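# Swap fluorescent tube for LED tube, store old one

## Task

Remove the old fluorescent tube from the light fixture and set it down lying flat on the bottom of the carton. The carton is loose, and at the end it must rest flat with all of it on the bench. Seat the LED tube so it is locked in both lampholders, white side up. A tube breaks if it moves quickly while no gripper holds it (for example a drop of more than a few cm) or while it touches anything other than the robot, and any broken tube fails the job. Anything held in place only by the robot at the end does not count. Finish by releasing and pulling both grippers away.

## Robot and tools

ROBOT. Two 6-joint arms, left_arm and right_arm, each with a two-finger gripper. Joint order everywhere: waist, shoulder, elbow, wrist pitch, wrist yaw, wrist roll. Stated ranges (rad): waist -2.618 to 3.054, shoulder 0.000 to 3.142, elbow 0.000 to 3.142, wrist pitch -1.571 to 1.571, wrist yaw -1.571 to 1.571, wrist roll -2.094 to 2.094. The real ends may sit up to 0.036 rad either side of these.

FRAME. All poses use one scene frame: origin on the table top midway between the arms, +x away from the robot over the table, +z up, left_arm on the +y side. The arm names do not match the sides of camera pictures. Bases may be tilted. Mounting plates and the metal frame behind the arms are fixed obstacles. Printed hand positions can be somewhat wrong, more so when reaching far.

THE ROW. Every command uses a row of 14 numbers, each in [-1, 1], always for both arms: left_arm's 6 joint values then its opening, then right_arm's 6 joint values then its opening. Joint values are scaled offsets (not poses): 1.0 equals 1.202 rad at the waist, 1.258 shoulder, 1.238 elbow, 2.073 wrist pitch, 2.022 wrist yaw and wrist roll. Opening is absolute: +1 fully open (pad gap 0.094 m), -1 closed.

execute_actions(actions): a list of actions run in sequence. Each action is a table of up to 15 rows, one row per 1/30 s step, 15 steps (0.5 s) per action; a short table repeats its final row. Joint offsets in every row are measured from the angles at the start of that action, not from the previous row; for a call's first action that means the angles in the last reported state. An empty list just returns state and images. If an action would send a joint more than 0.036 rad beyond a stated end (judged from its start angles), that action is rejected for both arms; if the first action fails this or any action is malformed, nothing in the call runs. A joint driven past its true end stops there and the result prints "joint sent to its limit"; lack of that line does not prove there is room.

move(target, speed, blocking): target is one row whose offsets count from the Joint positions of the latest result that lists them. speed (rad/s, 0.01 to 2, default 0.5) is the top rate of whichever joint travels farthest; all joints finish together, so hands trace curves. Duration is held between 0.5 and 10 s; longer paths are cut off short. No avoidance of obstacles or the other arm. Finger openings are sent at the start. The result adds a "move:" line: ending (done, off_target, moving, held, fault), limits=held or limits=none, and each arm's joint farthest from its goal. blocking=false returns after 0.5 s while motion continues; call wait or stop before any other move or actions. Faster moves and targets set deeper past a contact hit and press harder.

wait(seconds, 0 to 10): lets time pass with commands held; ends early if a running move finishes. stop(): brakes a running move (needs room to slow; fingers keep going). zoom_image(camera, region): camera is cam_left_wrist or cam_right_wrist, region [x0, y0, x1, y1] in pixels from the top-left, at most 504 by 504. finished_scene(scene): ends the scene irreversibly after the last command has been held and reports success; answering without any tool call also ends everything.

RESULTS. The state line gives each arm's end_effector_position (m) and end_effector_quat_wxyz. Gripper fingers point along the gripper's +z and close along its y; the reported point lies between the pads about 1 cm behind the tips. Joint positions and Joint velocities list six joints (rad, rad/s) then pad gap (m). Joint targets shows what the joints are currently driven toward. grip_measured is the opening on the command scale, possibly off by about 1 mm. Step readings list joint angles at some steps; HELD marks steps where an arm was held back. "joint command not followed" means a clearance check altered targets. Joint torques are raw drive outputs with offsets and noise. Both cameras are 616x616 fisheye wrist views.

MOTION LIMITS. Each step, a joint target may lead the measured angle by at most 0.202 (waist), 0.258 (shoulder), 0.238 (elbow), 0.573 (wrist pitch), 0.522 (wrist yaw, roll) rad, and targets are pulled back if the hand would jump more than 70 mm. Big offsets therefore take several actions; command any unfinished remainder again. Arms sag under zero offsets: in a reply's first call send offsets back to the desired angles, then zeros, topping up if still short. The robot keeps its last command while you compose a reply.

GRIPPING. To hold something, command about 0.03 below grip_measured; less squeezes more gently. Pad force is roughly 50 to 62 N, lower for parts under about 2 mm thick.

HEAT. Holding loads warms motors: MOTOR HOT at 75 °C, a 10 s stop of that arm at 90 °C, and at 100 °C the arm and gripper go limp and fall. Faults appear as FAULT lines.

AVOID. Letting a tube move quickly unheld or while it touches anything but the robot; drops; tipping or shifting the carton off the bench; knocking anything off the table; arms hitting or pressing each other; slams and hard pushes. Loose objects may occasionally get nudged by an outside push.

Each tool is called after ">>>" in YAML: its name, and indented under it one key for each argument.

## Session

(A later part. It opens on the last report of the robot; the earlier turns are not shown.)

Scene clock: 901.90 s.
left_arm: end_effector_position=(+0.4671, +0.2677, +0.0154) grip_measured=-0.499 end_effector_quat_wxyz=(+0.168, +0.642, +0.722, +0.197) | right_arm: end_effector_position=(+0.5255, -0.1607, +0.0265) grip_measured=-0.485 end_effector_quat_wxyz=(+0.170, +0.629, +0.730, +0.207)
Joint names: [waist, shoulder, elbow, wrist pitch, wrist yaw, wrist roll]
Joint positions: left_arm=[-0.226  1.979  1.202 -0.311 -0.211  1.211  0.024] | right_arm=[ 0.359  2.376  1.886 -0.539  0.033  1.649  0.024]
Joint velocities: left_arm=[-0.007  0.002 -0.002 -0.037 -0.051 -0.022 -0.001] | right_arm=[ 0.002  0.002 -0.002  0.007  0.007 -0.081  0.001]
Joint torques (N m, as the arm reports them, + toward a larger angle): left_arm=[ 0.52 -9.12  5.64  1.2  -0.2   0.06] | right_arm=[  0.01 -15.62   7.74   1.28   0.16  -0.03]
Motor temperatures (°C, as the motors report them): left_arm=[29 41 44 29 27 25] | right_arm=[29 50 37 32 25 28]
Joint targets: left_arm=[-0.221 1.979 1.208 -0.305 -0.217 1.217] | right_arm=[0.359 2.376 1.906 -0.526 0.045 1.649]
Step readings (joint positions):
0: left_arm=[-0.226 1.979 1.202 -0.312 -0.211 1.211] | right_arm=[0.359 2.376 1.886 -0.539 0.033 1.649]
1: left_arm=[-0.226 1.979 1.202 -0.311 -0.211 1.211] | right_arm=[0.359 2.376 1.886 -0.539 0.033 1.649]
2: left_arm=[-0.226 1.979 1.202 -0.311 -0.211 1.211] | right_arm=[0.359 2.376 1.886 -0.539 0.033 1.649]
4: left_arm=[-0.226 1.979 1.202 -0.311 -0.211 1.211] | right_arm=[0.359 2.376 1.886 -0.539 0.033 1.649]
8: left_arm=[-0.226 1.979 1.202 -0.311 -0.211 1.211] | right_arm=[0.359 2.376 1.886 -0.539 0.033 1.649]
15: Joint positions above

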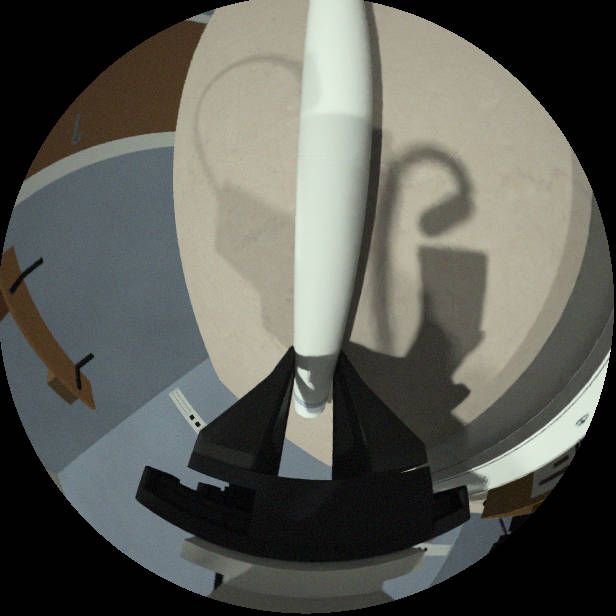

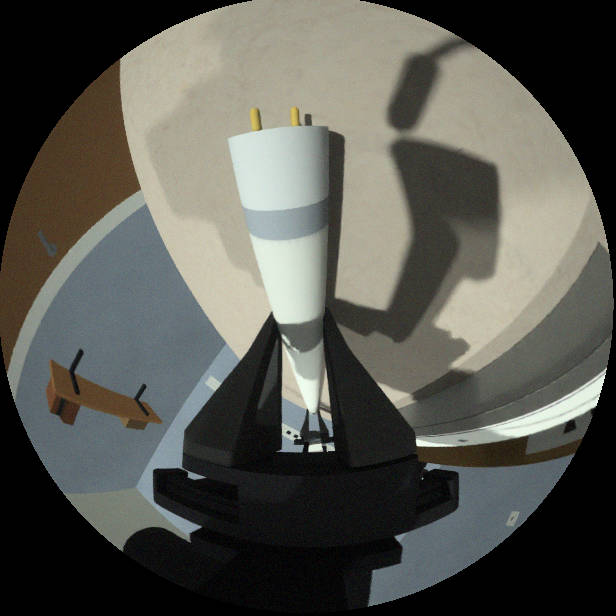

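>>> move:
  target: [0, -0.0636, 0.01, 0.003, 0, 0, -0.529, 0, -0.0596, 0.016, 0.006, 0.003, 0, -0.515]
  speed: 0.1

Scene clock: 986.40 s.
left_arm: end_effector_position=(+0.4692, +0.2674, +0.0345) grip_measured=-0.512 end_effector_quat_wxyz=(+0.183, +0.638, +0.720, +0.205) | right_arm: end_effector_position=(+0.5282, -0.1605, +0.0440) grip_measured=-0.497 end_effector_quat_wxyz=(+0.180, +0.627, +0.726, +0.219)
Joint names: [waist, shoulder, elbow, wrist pitch, wrist yaw, wrist roll]
Joint positions: left_arm=[-0.226  1.932  1.202 -0.322 -0.213  1.212  0.023] | right_arm=[ 0.359  2.345  1.886 -0.538  0.036  1.651  0.024]
Joint velocities: left_arm=[ 0.017 -0.012 -0.002  0.051 -0.007 -0.066 -0.   ] | right_arm=[-0.002 -0.002 -0.022 -0.066 -0.051 -0.022  0.   ]
Joint torques (N m, as the arm reports them, + toward a larger angle): left_arm=[  0.02 -11.67   6.3    1.39  -0.11  -0.02] | right_arm=[  0.02 -19.4    7.85   1.31   0.1   -0.02]
Motor temperatures (°C, as the motors report them): left_arm=[29 43 44 30 27 25] | right_arm=[29 53 37 33 25 28]
Joint targets: left_arm=[-0.226 1.899 1.214 -0.305 -0.211 1.210] | right_arm=[0.359 2.301 1.906 -0.526 0.039 1.649]
move: off_target (left_arm, right_arm); limits=none; left_arm: farthest joint: the shoulder, 0.033 radians from its target (0.080 radians at the start); right_arm: farthest joint: the shoulder, 0.044 radians from its target (0.075 radians at the start)

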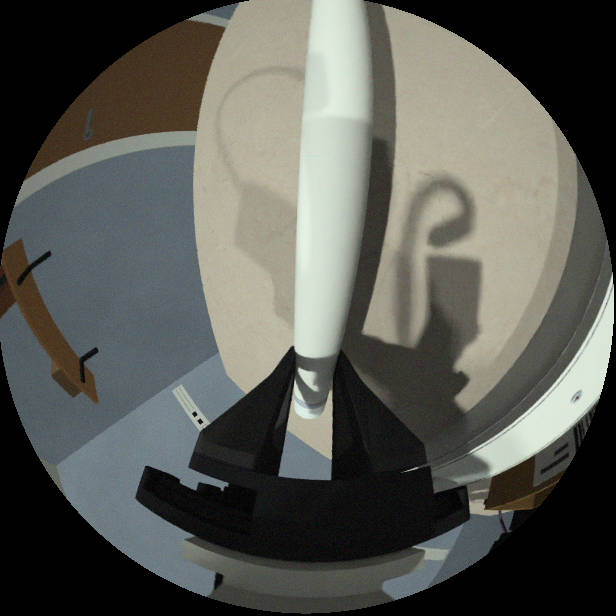

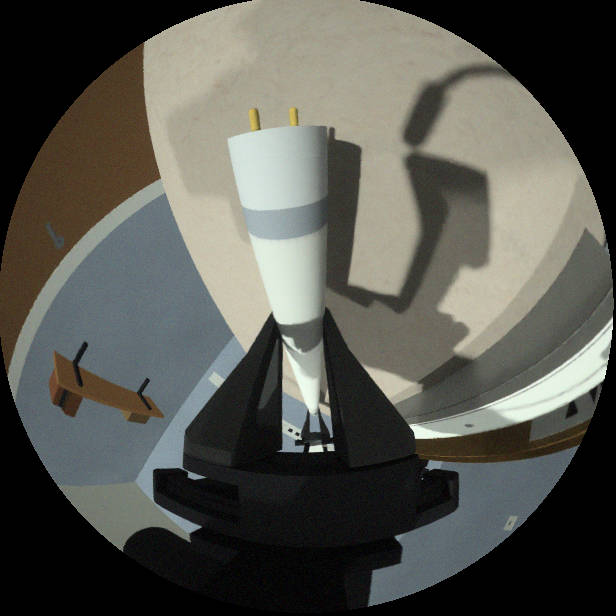

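>>> zoom_image:
  camera: "cam_right_wrist"
  region: [240, 270, 370, 450]

>>> zoom_image:
  camera: "cam_left_wrist"
  region: [260, 310, 380, 430]

Region (240, 270, 370, 450) of cam_right_wrist's 616x616 image, scaled by 2.800, with more detail than that image has.

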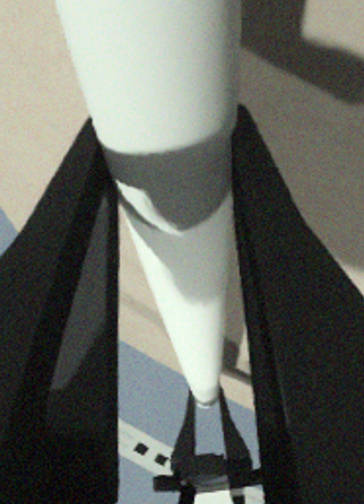

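Region (260, 310, 380, 430) of cam_left_wrist's 616x616 image, scaled by 4.200, with more detail than that image has.

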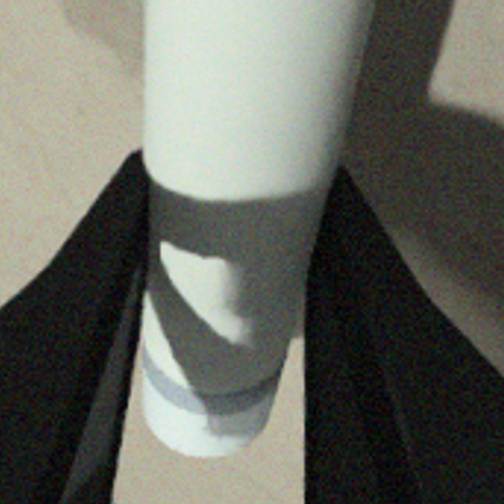

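>>> move:
  target: [-0.1373, -0.3831, -0.2246, -0.0333, -0.0826, -0.0475, -0.529, 0.0379, -0.4157, -0.4289, 0.1071, 0.0282, 0.0084, -0.515]
  speed: 0.3

Scene clock: 1002.37 s.
left_arm: end_effector_position=(+0.3868, +0.2581, +0.1144) grip_measured=-0.512 end_effector_quat_wxyz=(+0.229, +0.624, +0.699, +0.264) | right_arm: end_effector_position=(+0.4467, -0.1700, +0.1210) grip_measured=-0.497 end_effector_quat_wxyz=(+0.230, +0.611, +0.707, +0.271)
Joint names: [waist, shoulder, elbow, wrist pitch, wrist yaw, wrist roll]
Joint positions: left_arm=[-0.382  1.48   0.935 -0.399 -0.367  1.126  0.023] | right_arm=[ 0.394  1.862  1.362 -0.346  0.077  1.667  0.024]
Joint velocities: left_arm=[-0.007 -0.017 -0.007 -0.022 -0.007  0.007  0.   ] | right_arm=[-0.012 -0.002  0.002 -0.037 -0.066 -0.066  0.   ]
Joint torques (N m, as the arm reports them, + toward a larger angle): left_arm=[-0.83 -7.8   4.92  1.42 -0.32 -0.12] | right_arm=[  1.07 -14.68   6.25   1.75   0.21   0.03]
Motor temperatures (°C, as the motors report them): left_arm=[29 45 44 30 27 25] | right_arm=[29 56 37 33 25 28]
Joint targets: left_arm=[-0.391 1.450 0.924 -0.390 -0.380 1.115] | right_arm=[0.405 1.822 1.355 -0.317 0.093 1.668]
move: off_target (left_arm, right_arm); limits=none; left_arm: farthest joint: the shoulder, 0.029 radians from its target (0.482 radians at the start); right_arm: farthest joint: the shoulder, 0.040 radians from its target (0.523 radians at the start)

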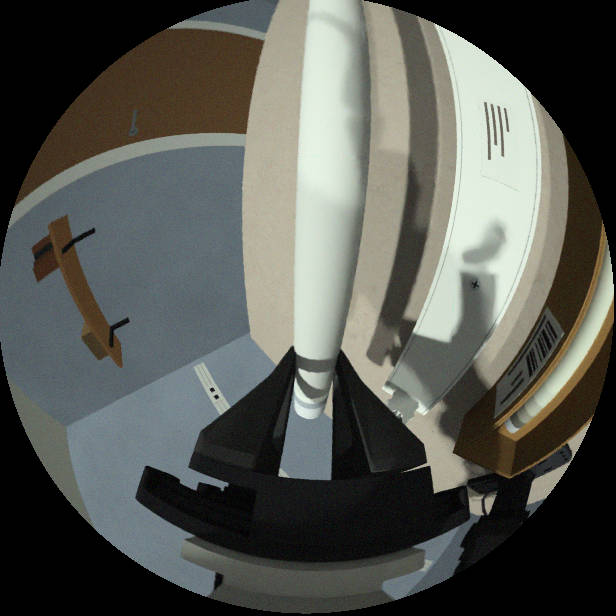

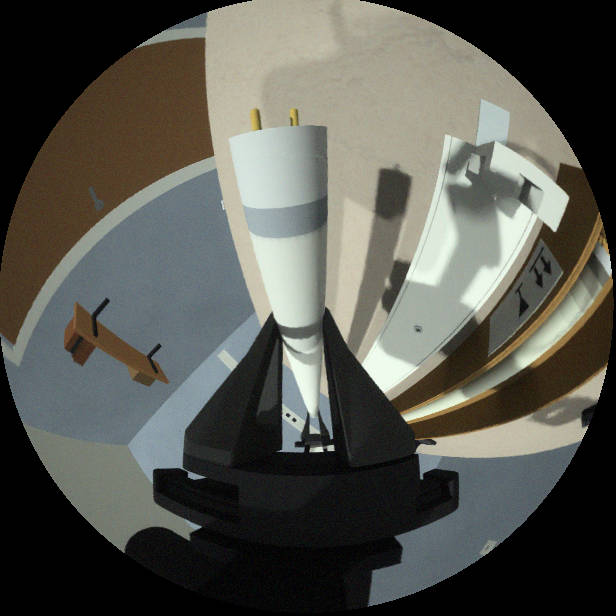

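>>> zoom_image:
  camera: "cam_left_wrist"
  region: [360, 370, 450, 450]

Region (360, 370, 450, 450) of cam_left_wrist's 616x616 image, scaled by 5.600, with more detail than that image has.

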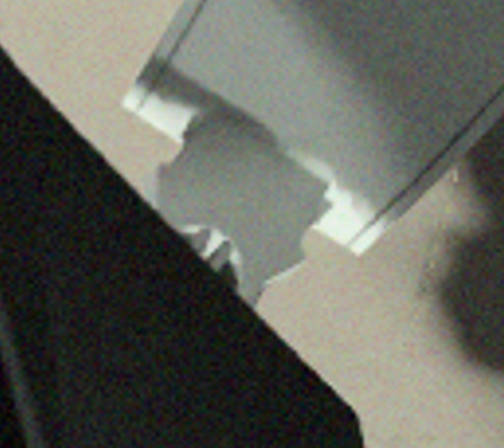

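>>> move:
  target: [-0.2088, -0.2655, -0.2738, 0.0661, -0.1301, -0.0742, -0.529, 0.0483, -0.3029, -0.4184, 0.1944, 0.0351, 0.006, -0.515]
  speed: 0.3

Scene clock: 1014.10 s.
left_arm: end_effector_position=(+0.3166, +0.2508, +0.1180) grip_measured=-0.512 end_effector_quat_wxyz=(+0.290, +0.597, +0.672, +0.328) | right_arm: end_effector_position=(+0.3752, -0.1776, +0.1272) grip_measured=-0.497 end_effector_quat_wxyz=(+0.289, +0.584, +0.677, +0.341)
Joint names: [waist, shoulder, elbow, wrist pitch, wrist yaw, wrist roll]
Joint positions: left_arm=[-0.626  1.174  0.606 -0.282 -0.609  0.994  0.023] | right_arm=[0.442 1.521 0.849 0.021 0.129 1.678 0.024]
Joint velocities: left_arm=[-0.022  0.007 -0.002  0.007 -0.022 -0.066  0.   ] | right_arm=[-0.007 -0.007  0.022 -0.037 -0.022  0.037 -0.001]
Joint torques (N m, as the arm reports them, + toward a larger angle): left_arm=[-0.69 -5.17  5.01  1.66 -0.51 -0.19] | right_arm=[  0.89 -10.92   6.36   2.     0.3   -0.03]
Motor temperatures (°C, as the motors report them): left_arm=[29 43 44 31 27 25] | right_arm=[29 53 37 34 25 28]
Joint targets: left_arm=[-0.633 1.145 0.596 -0.262 -0.630 0.976] | right_arm=[0.452 1.481 0.844 0.057 0.148 1.680]
move: off_target (left_arm, right_arm); limits=none; left_arm: farthest joint: the shoulder, 0.028 radians from its target (0.334 radians at the start); right_arm: farthest joint: the shoulder, 0.040 radians from its target (0.381 radians at the start)

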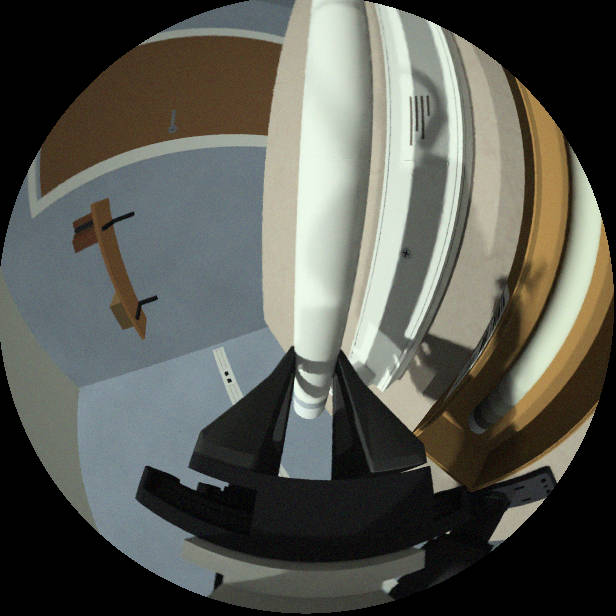

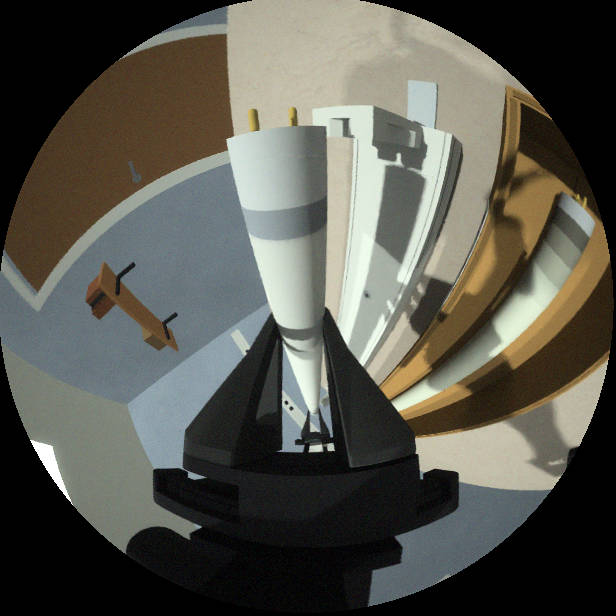

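>>> zoom_image:
  camera: "cam_right_wrist"
  region: [220, 70, 420, 210]

Region (220, 70, 420, 210) of cam_right_wrist's 616x616 image, scaled by 2.520, with more detail than that image has; it fills the top 353 rows of this view, and the rest is white.

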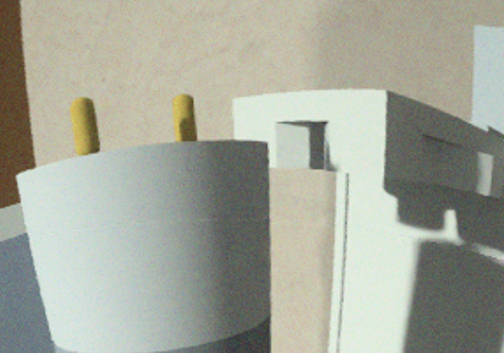

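>>> move:
  target: [0.0258, 0.0135, -0.0396, 0.0285, 0.0005, 0.006, -0.529, 0.0233, 0.0461, -0.0242, 0.0497, 0.0183, 0.0045, -0.515]
  speed: 0.1

>>> zoom_image:
  camera: "cam_right_wrist"
  region: [220, 60, 420, 200]

Scene clock: 1040.80 s.
left_arm: end_effector_position=(+0.3156, +0.2578, +0.1078) grip_measured=-0.512 end_effector_quat_wxyz=(+0.285, +0.598, +0.673, +0.329) | right_arm: end_effector_position=(+0.3778, -0.1699, +0.1109) grip_measured=-0.497 end_effector_quat_wxyz=(+0.288, +0.584, +0.678, +0.342)
Joint names: [waist, shoulder, elbow, wrist pitch, wrist yaw, wrist roll]
Joint positions: left_arm=[-0.606  1.174  0.567 -0.245 -0.601  1.009  0.023] | right_arm=[0.462 1.571 0.826 0.093 0.142 1.69  0.024]
Joint velocities: left_arm=[-0.017 -0.007 -0.007 -0.007 -0.022  0.051 -0.   ] | right_arm=[ 0.007 -0.017  0.002 -0.007 -0.022  0.022 -0.001]
Joint torques (N m, as the arm reports them, + toward a larger angle): left_arm=[ 1.15 -1.28  4.94  1.67 -0.35 -0.04] | right_arm=[ 0.64 -7.1   6.03  1.99  0.34 -0.05]
Motor temperatures (°C, as the motors report them): left_arm=[29 40 43 32 28 25] | right_arm=[29 49 36 35 25 28]
Joint targets: left_arm=[-0.595 1.191 0.557 -0.224 -0.608 1.006] | right_arm=[0.470 1.579 0.819 0.124 0.167 1.688]
move: off_target (left_arm, right_arm); limits=none; left_arm: farthest joint: the wrist pitch, 0.023 radians from its target (0.060 radians at the start); right_arm: farthest joint: the wrist pitch, 0.031 radians from its target (0.103 radians at the start)

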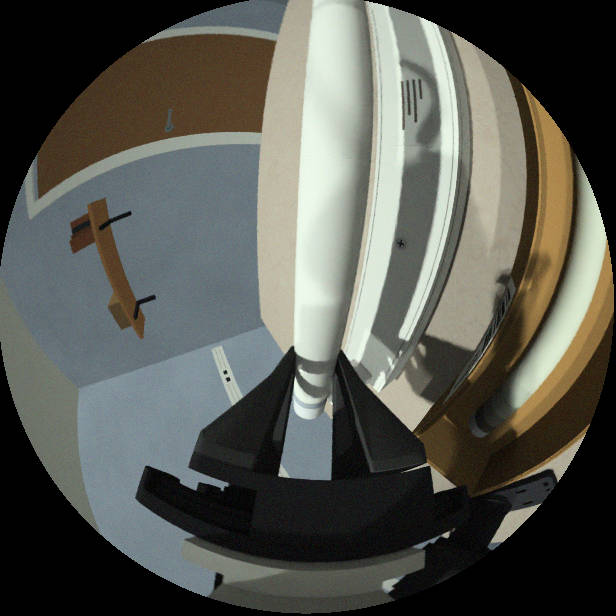

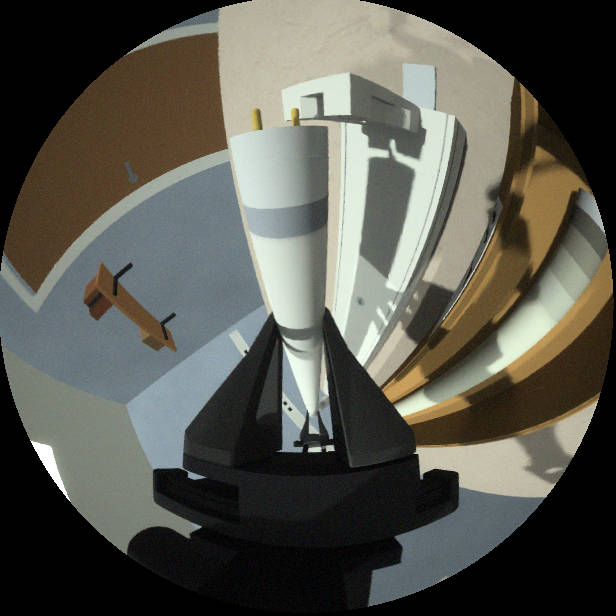

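Region (220, 60, 420, 200) of cam_right_wrist's 616x616 image, scaled by 2.520, with more detail than that image has; it fills the top 353 rows of this view, and the rest is white.

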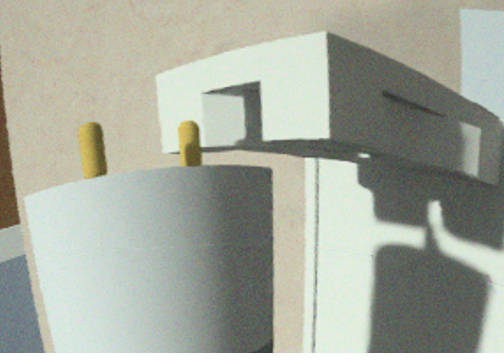

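>>> zoom_image:
  camera: "cam_left_wrist"
  region: [280, 150, 480, 290]

>>> zoom_image:
  camera: "cam_left_wrist"
  region: [270, 340, 390, 460]

Region (280, 150, 480, 290) of cam_left_wrist's 616x616 image, scaled by 2.520, with more detail than that image has; it fills the top 353 rows of this view, and the rest is white.

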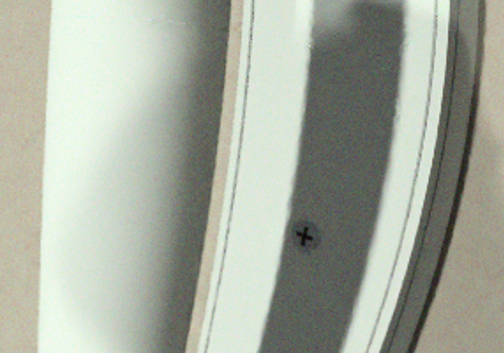

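Region (270, 340, 390, 460) of cam_left_wrist's 616x616 image, scaled by 4.200, with more detail than that image has.

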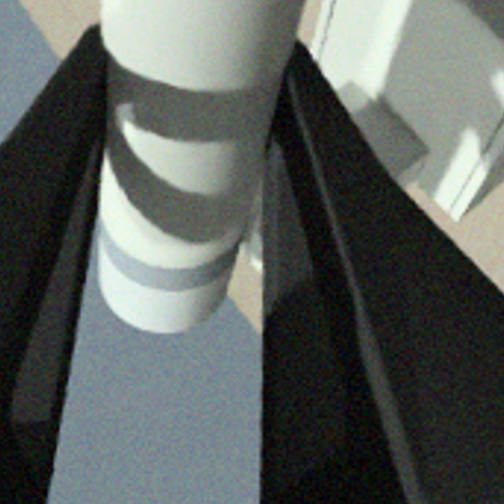

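>>> move:
  target: [0.004, 0.031, -0.022, 0.0328, -0.002, 0, -0.529, 0, -0.005, 0.01, -0.0087, 0.016, 0, -0.515]
  speed: 0.07

>>> zoom_image:
  camera: "cam_right_wrist"
  region: [220, 60, 420, 200]

Scene clock: 1077.70 s.
left_arm: end_effector_position=(+0.3177, +0.2557, +0.0997) grip_measured=-0.512 end_effector_quat_wxyz=(+0.284, +0.599, +0.673, +0.328) | right_arm: end_effector_position=(+0.3759, -0.1726, +0.1079) grip_measured=-0.497 end_effector_quat_wxyz=(+0.287, +0.588, +0.679, +0.333)
Joint names: [waist, shoulder, elbow, wrist pitch, wrist yaw, wrist roll]
Joint positions: left_arm=[-0.606  1.205  0.55  -0.199 -0.599  1.01   0.023] | right_arm=[0.462 1.571 0.826 0.077 0.153 1.693 0.024]
Joint velocities: left_arm=[-0.002 -0.002 -0.002 -0.051  0.051  0.022  0.001] | right_arm=[-0.012 -0.007 -0.012 -0.007  0.066  0.007 -0.   ]
Joint torques (N m, as the arm reports them, + toward a larger angle): left_arm=[ 0.52 -2.11  4.76  1.68 -0.35 -0.03] | right_arm=[ 0.02 -8.22  7.24  1.62  0.32 -0.04]
Motor temperatures (°C, as the motors report them): left_arm=[29 38 43 32 28 25] | right_arm=[29 45 36 36 25 28]
Joint targets: left_arm=[-0.601 1.214 0.539 -0.178 -0.605 1.008] | right_arm=[0.462 1.565 0.838 0.075 0.174 1.690]
move: off_target (left_arm, right_arm); limits=none; left_arm: farthest joint: the wrist pitch, 0.022 radians from its target (0.068 radians at the start); right_arm: farthest joint: the wrist yaw, 0.022 radians from its target (0.032 radians at the start)

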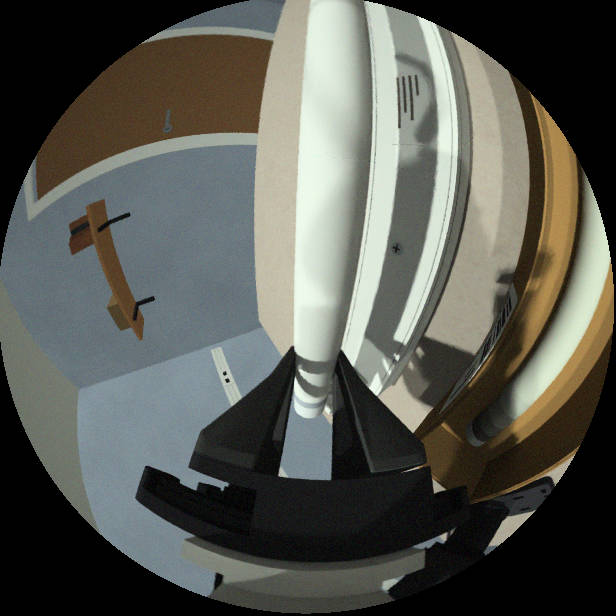

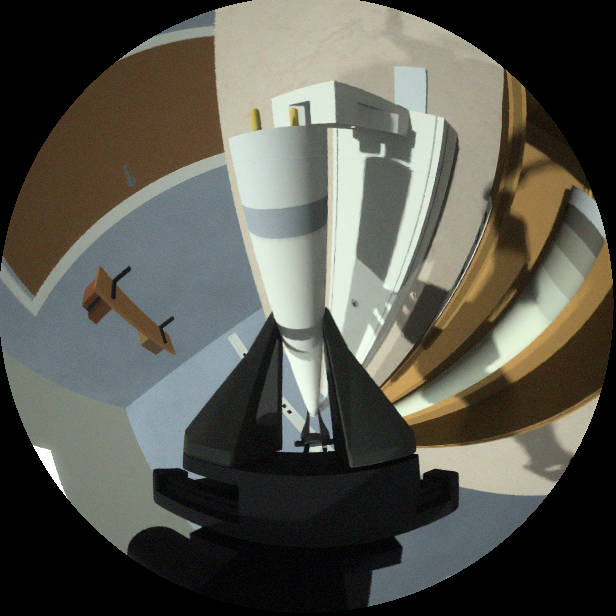

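Region (220, 60, 420, 200) of cam_right_wrist's 616x616 image, scaled by 2.520, with more detail than that image has; it fills the top 353 rows of this view, and the rest is white.

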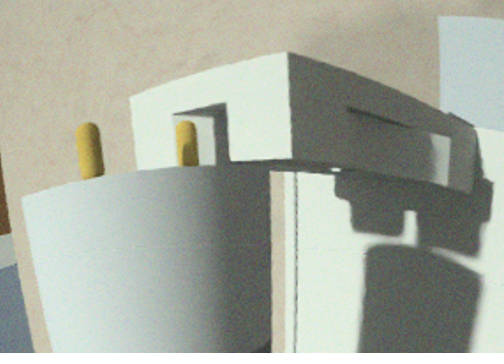

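>>> move:
  target: [0.004, 0.04, 0.005, 0.0101, -0.003, 0, -0.529, 0, 0.0238, 0.01, 0.007, 0.006, 0, -0.515]
  speed: 0.04

>>> zoom_image:
  camera: "cam_right_wrist"
  region: [200, 60, 400, 200]

>>> zoom_image:
  camera: "cam_left_wrist"
  region: [270, 350, 370, 450]

Scene clock: 1091.20 s.
left_arm: end_effector_position=(+0.3183, +0.2551, +0.0902) grip_measured=-0.512 end_effector_quat_wxyz=(+0.272, +0.603, +0.674, +0.327) | right_arm: end_effector_position=(+0.3764, -0.1729, +0.1016) grip_measured=-0.497 end_effector_quat_wxyz=(+0.286, +0.590, +0.681, +0.328)
Joint names: [waist, shoulder, elbow, wrist pitch, wrist yaw, wrist roll]
Joint positions: left_arm=[-0.606  1.243  0.55  -0.189 -0.599  1.005  0.023] | right_arm=[0.462 1.588 0.826 0.081 0.155 1.693 0.024]
Joint velocities: left_arm=[-0.012  0.007 -0.012 -0.007 -0.022 -0.081  0.002] | right_arm=[-0.012  0.012 -0.002  0.007 -0.037 -0.037  0.   ]
Joint torques (N m, as the arm reports them, + toward a larger angle): left_arm=[ 0.53 -2.13  6.01  1.5  -0.35  0.04] | right_arm=[ 0.   -6.66  7.18  1.71  0.19  0.01]
Motor temperatures (°C, as the motors report them): left_arm=[29 37 43 32 28 25] | right_arm=[29 45 36 36 25 28]
Joint targets: left_arm=[-0.601 1.255 0.556 -0.178 -0.605 1.010] | right_arm=[0.462 1.601 0.838 0.092 0.165 1.693]
move: done; limits=none; left_arm: farthest joint: the shoulder, 0.012 radians from its target (0.051 radians at the start); right_arm: farthest joint: the shoulder, 0.013 radians from its target (0.030 radians at the start)

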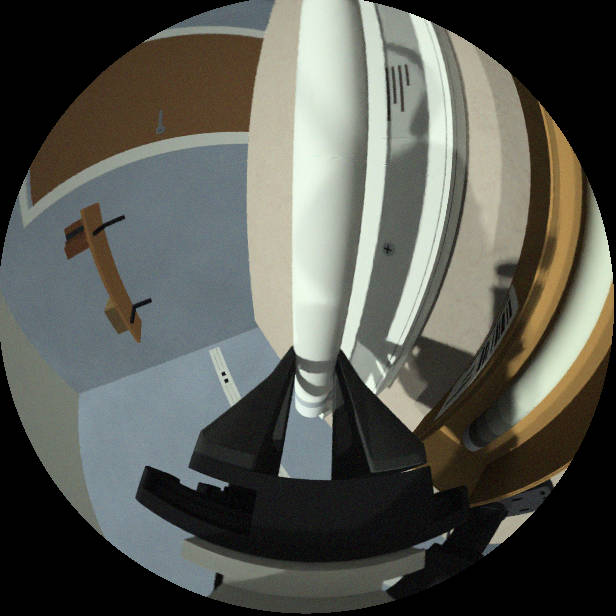

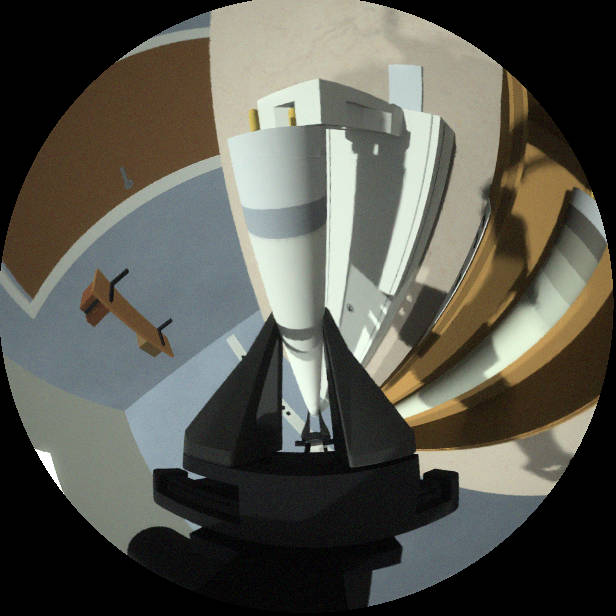

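Region (200, 60, 400, 200) of cam_right_wrist's 616x616 image, scaled by 2.520, with more detail than that image has; it fills the top 353 rows of this view, and the rest is white.

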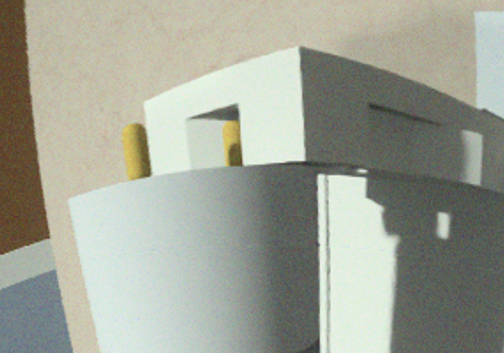

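Region (270, 350, 370, 450) of cam_left_wrist's 616x616 image, scaled by 5.040, with more detail than that image has.

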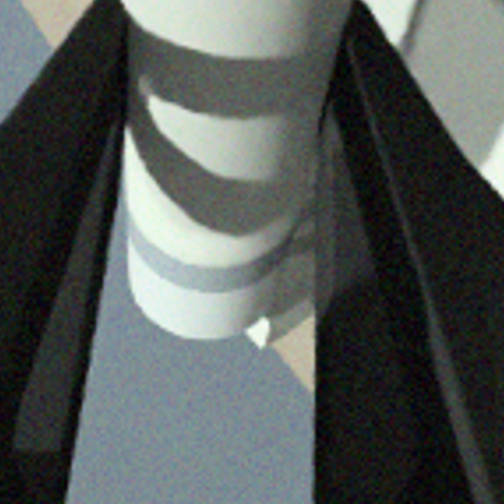

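>>> move:
  target: [0.004, 0.0397, -0.067, 0.0685, -0.003, 0.002, -0.529, 0, 0.0425, -0.055, 0.0673, 0.005, 0, -0.515]
  speed: 0.07

>>> zoom_image:
  camera: "cam_right_wrist"
  region: [180, 50, 380, 190]

>>> zoom_image:
  camera: "cam_left_wrist"
  region: [270, 350, 370, 450]

Scene clock: 1113.03 s.
left_arm: end_effector_position=(+0.3192, +0.2550, +0.0874) grip_measured=-0.512 end_effector_quat_wxyz=(+0.290, +0.595, +0.668, +0.341) | right_arm: end_effector_position=(+0.3779, -0.1733, +0.0899) grip_measured=-0.497 end_effector_quat_wxyz=(+0.294, +0.588, +0.672, +0.340)
Joint names: [waist, shoulder, elbow, wrist pitch, wrist yaw, wrist roll]
Joint positions: left_arm=[-0.619  1.243  0.498 -0.09  -0.63   1.016  0.023] | right_arm=[0.462 1.617 0.771 0.199 0.16  1.697 0.024]
Joint velocities: left_arm=[ 0.007 -0.017 -0.007  0.007 -0.037  0.037  0.001] | right_arm=[-0.002 -0.002 -0.012  0.081  0.051 -0.051  0.   ]
Joint torques (N m, as the arm reports them, + toward a larger angle): left_arm=[ 1.83  1.17  3.13  1.95 -0.02 -0.07] | right_arm=[-0.03 -5.7   5.3   1.89  0.16 -0.07]
Motor temperatures (°C, as the motors report them): left_arm=[29 37 43 32 28 25] | right_arm=[29 44 36 36 25 28]
Joint targets: left_arm=[-0.601 1.293 0.467 -0.047 -0.605 1.009] | right_arm=[0.462 1.642 0.758 0.221 0.165 1.692]
move: off_target (left_arm, right_arm); limits=none; left_arm: farthest joint: the shoulder, 0.050 radians from its target (0.050 radians at the start); right_arm: farthest joint: the shoulder, 0.024 radians from its target (0.053 radians at the start)

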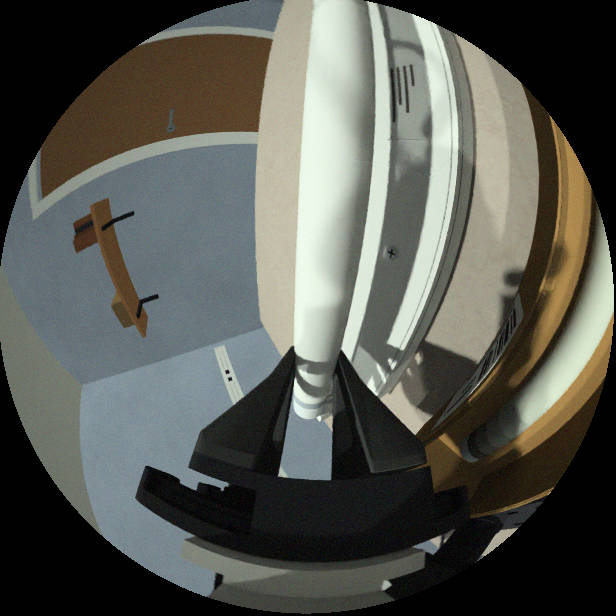

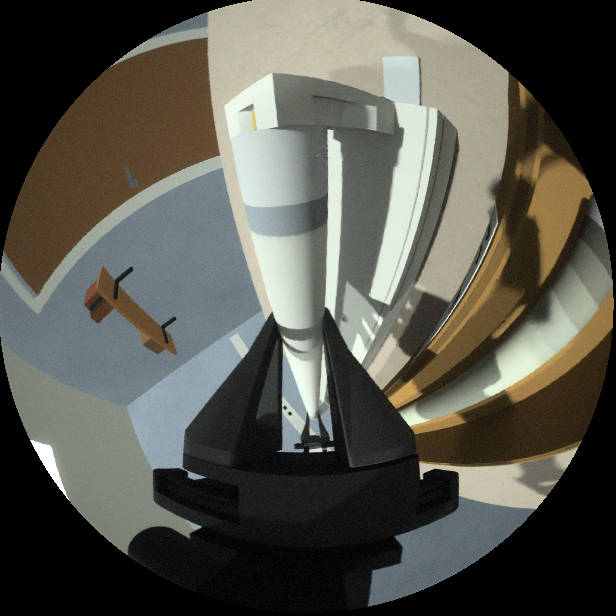

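Region (180, 50, 380, 190) of cam_right_wrist's 616x616 image, scaled by 2.520, with more detail than that image has; it fills the top 353 rows of this view, and the rest is white.

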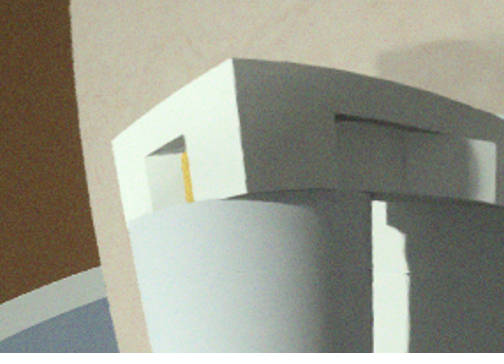

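Region (270, 350, 370, 450) of cam_left_wrist's 616x616 image, scaled by 5.040, with more detail than that image has.

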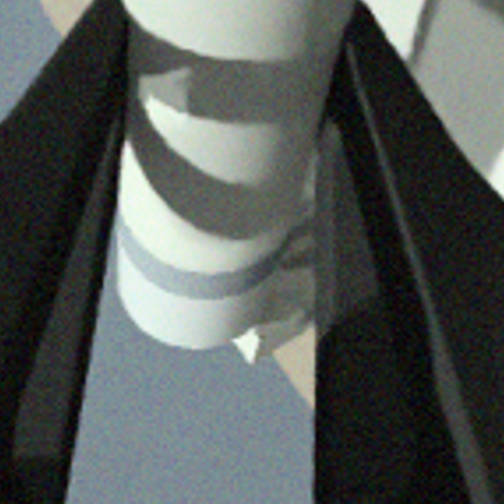

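>>> move:
  target: [0, -0.004, 0, -0.005, 0.009, 0, -0.529, 0, 0.004, 0, 0, 0.002, 0, -0.515]
  speed: 0.03

>>> zoom_image:
  camera: "cam_left_wrist"
  region: [270, 350, 370, 450]

Scene clock: 1121.93 s.
left_arm: end_effector_position=(+0.3188, +0.2549, +0.0878) grip_measured=-0.512 end_effector_quat_wxyz=(+0.290, +0.595, +0.667, +0.342) | right_arm: end_effector_position=(+0.3779, -0.1733, +0.0899) grip_measured=-0.497 end_effector_quat_wxyz=(+0.294, +0.588, +0.672, +0.340)
Joint names: [waist, shoulder, elbow, wrist pitch, wrist yaw, wrist roll]
Joint positions: left_arm=[-0.622  1.242  0.497 -0.092 -0.633  1.017  0.023] | right_arm=[0.462 1.617 0.771 0.199 0.16  1.698 0.024]
Joint velocities: left_arm=[-0.007 -0.007 -0.002  0.051  0.007 -0.022 -0.   ] | right_arm=[-0.002 -0.002  0.002 -0.022 -0.022  0.125 -0.   ]
Joint torques (N m, as the arm reports them, + toward a larger angle): left_arm=[ 0.36 -3.26  5.46  1.32 -0.04 -0.02] | right_arm=[ 0.03 -7.36  6.11  1.66  0.13  0.01]
Motor temperatures (°C, as the motors report them): left_arm=[29 37 43 33 28 25] | right_arm=[29 44 36 36 25 28]
Joint targets: left_arm=[-0.619 1.238 0.497 -0.100 -0.611 1.016] | right_arm=[0.462 1.623 0.771 0.199 0.164 1.697]
move: off_target (left_arm); limits=none; left_arm: farthest joint: the wrist yaw, 0.022 radians from its target (0.018 radians at the start); right_arm: farthest joint: the shoulder, 0.005 radians from its target (0.005 radians at the start)

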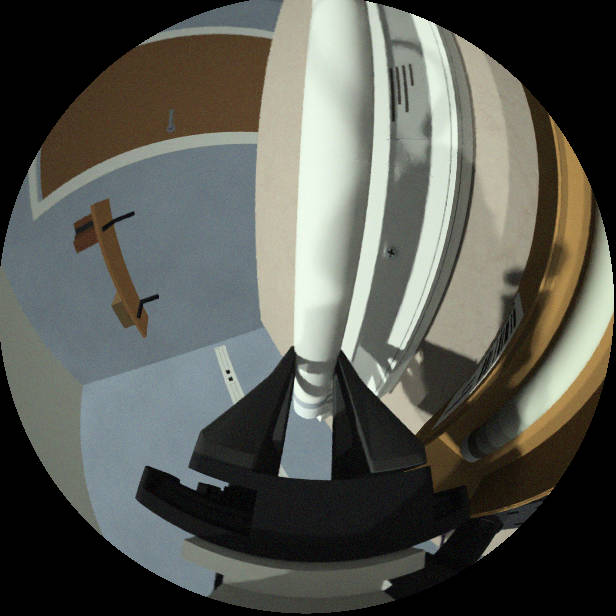

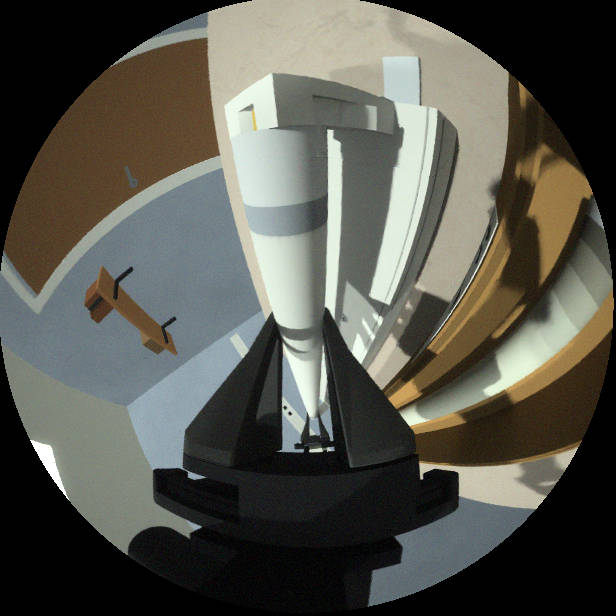

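Region (270, 350, 370, 450) of cam_left_wrist's 616x616 image, scaled by 5.040, with more detail than that image has.

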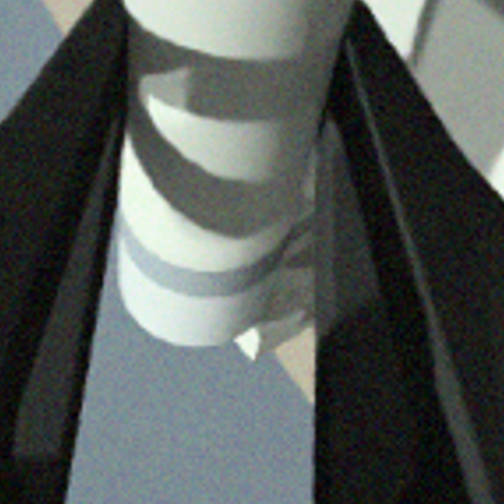

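>>> move:
  target: [0, -0.022, 0, -0.024, 0.012, -0.004, -0.529, 0, -0.012, 0, -0.012, -0.002, 0, -0.515]
  speed: 0.04

>>> zoom_image:
  camera: "cam_left_wrist"
  region: [270, 350, 370, 450]

Scene clock: 1151.87 s.
left_arm: end_effector_position=(+0.3175, +0.2546, +0.0865) grip_measured=-0.512 end_effector_quat_wxyz=(+0.288, +0.598, +0.667, +0.339) | right_arm: end_effector_position=(+0.3776, -0.1734, +0.0895) grip_measured=-0.497 end_effector_quat_wxyz=(+0.293, +0.589, +0.672, +0.340)
Joint names: [waist, shoulder, elbow, wrist pitch, wrist yaw, wrist roll]
Joint positions: left_arm=[-0.622  1.24   0.497 -0.1   -0.626  1.017  0.023] | right_arm=[0.462 1.617 0.771 0.197 0.16  1.698 0.024]
Joint velocities: left_arm=[-0.007 -0.002 -0.007 -0.066 -0.022  0.037 -0.001] | right_arm=[-0.007  0.002 -0.002  0.022 -0.11  -0.007  0.   ]
Joint torques (N m, as the arm reports them, + toward a larger angle): left_arm=[ 0.05 -5.13  5.44  0.91 -0.09 -0.09] | right_arm=[ 0.03 -9.08  6.15  1.42  0.07  0.  ]
Motor temperatures (°C, as the motors report them): left_arm=[29 37 43 32 27 25] | right_arm=[29 44 35 36 25 28]
Joint targets: left_arm=[-0.622 1.214 0.497 -0.141 -0.609 1.009] | right_arm=[0.462 1.602 0.771 0.174 0.156 1.698]
move: off_target (left_arm, right_arm); limits=none; left_arm: farthest joint: the wrist pitch, 0.042 radians from its target (0.050 radians at the start); right_arm: farthest joint: the wrist pitch, 0.023 radians from its target (0.025 radians at the start)

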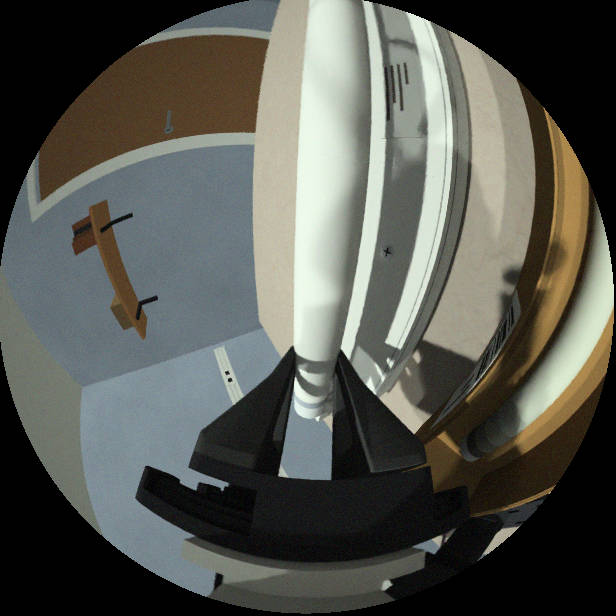

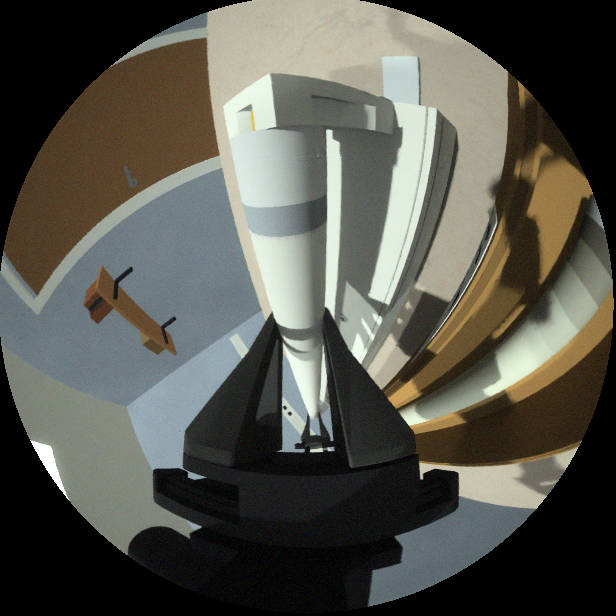

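Region (270, 350, 370, 450) of cam_left_wrist's 616x616 image, scaled by 5.040, with more detail than that image has.

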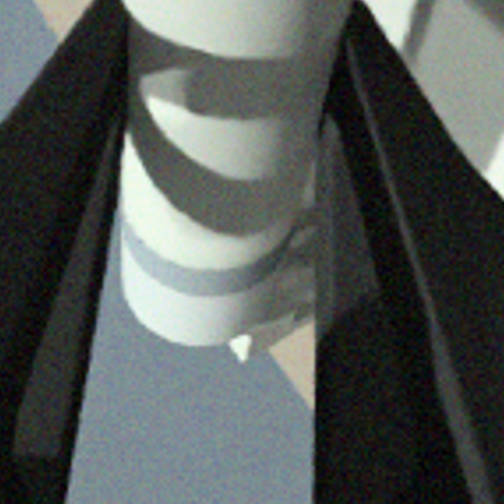

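>>> execute_actions:
  actions: []

Scene clock: 1171.27 s.
left_arm: end_effector_position=(+0.3175, +0.2546, +0.0865) grip_measured=-0.512 end_effector_quat_wxyz=(+0.288, +0.598, +0.667, +0.339) | right_arm: end_effector_position=(+0.3776, -0.1734, +0.0895) grip_measured=-0.497 end_effector_quat_wxyz=(+0.293, +0.589, +0.672, +0.340)
Joint names: [waist, shoulder, elbow, wrist pitch, wrist yaw, wrist roll]
Joint positions: left_arm=[-0.622  1.24   0.497 -0.1   -0.626  1.017  0.023] | right_arm=[0.462 1.617 0.771 0.197 0.16  1.698 0.024]
Joint velocities: left_arm=[-0.002 -0.002  0.007 -0.007 -0.022  0.022 -0.001] | right_arm=[-0.007 -0.022 -0.012  0.007 -0.022 -0.037 -0.001]
Joint torques (N m, as the arm reports them, + toward a larger angle): left_arm=[ 0.06 -5.13  5.45  0.91 -0.09 -0.1 ] | right_arm=[ 0.07 -9.25  6.11  1.41  0.03 -0.01]
Motor temperatures (°C, as the motors report them): left_arm=[29 38 43 31 27 25] | right_arm=[29 44 35 36 25 28]
Joint targets: left_arm=[-0.622 1.214 0.497 -0.141 -0.609 1.009] | right_arm=[0.462 1.602 0.771 0.174 0.156 1.698]

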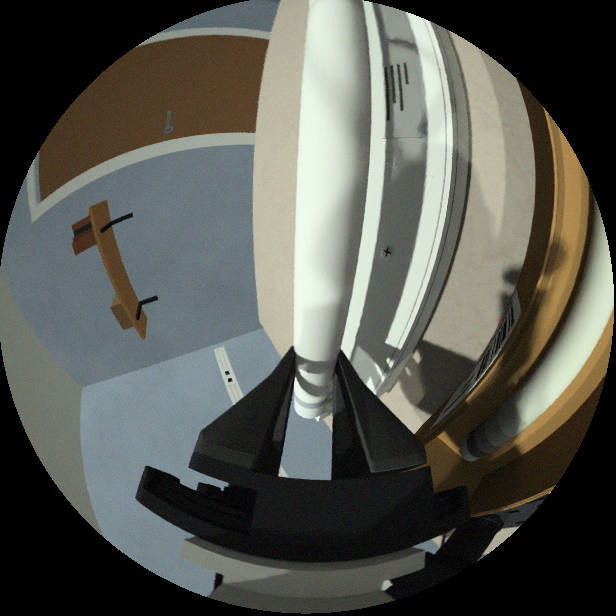

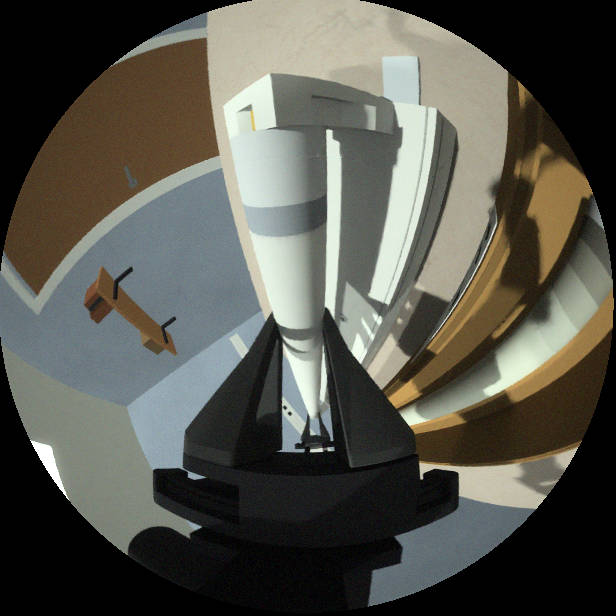

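>>> zoom_image:
  camera: "cam_left_wrist"
  region: [260, 340, 380, 460]

>>> zoom_image:
  camera: "cam_right_wrist"
  region: [210, 60, 350, 200]

Region (260, 340, 380, 460) of cam_left_wrist's 616x616 image, scaled by 4.200, with more detail than that image has.

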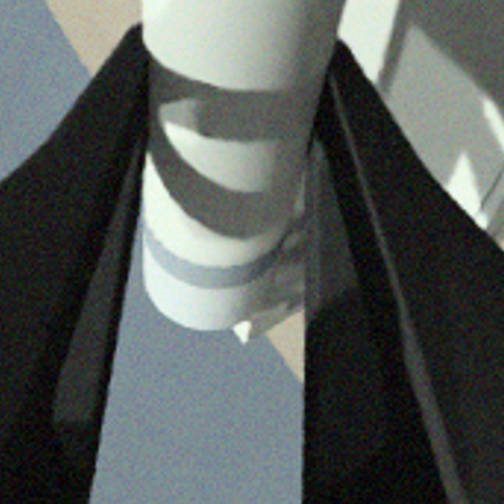

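Region (210, 60, 350, 200) of cam_right_wrist's 616x616 image, scaled by 3.600, with more detail than that image has.

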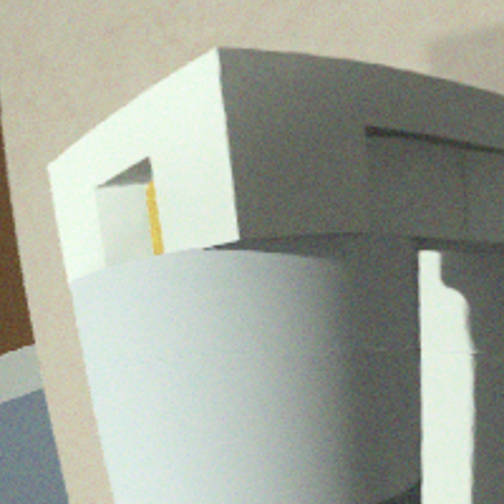

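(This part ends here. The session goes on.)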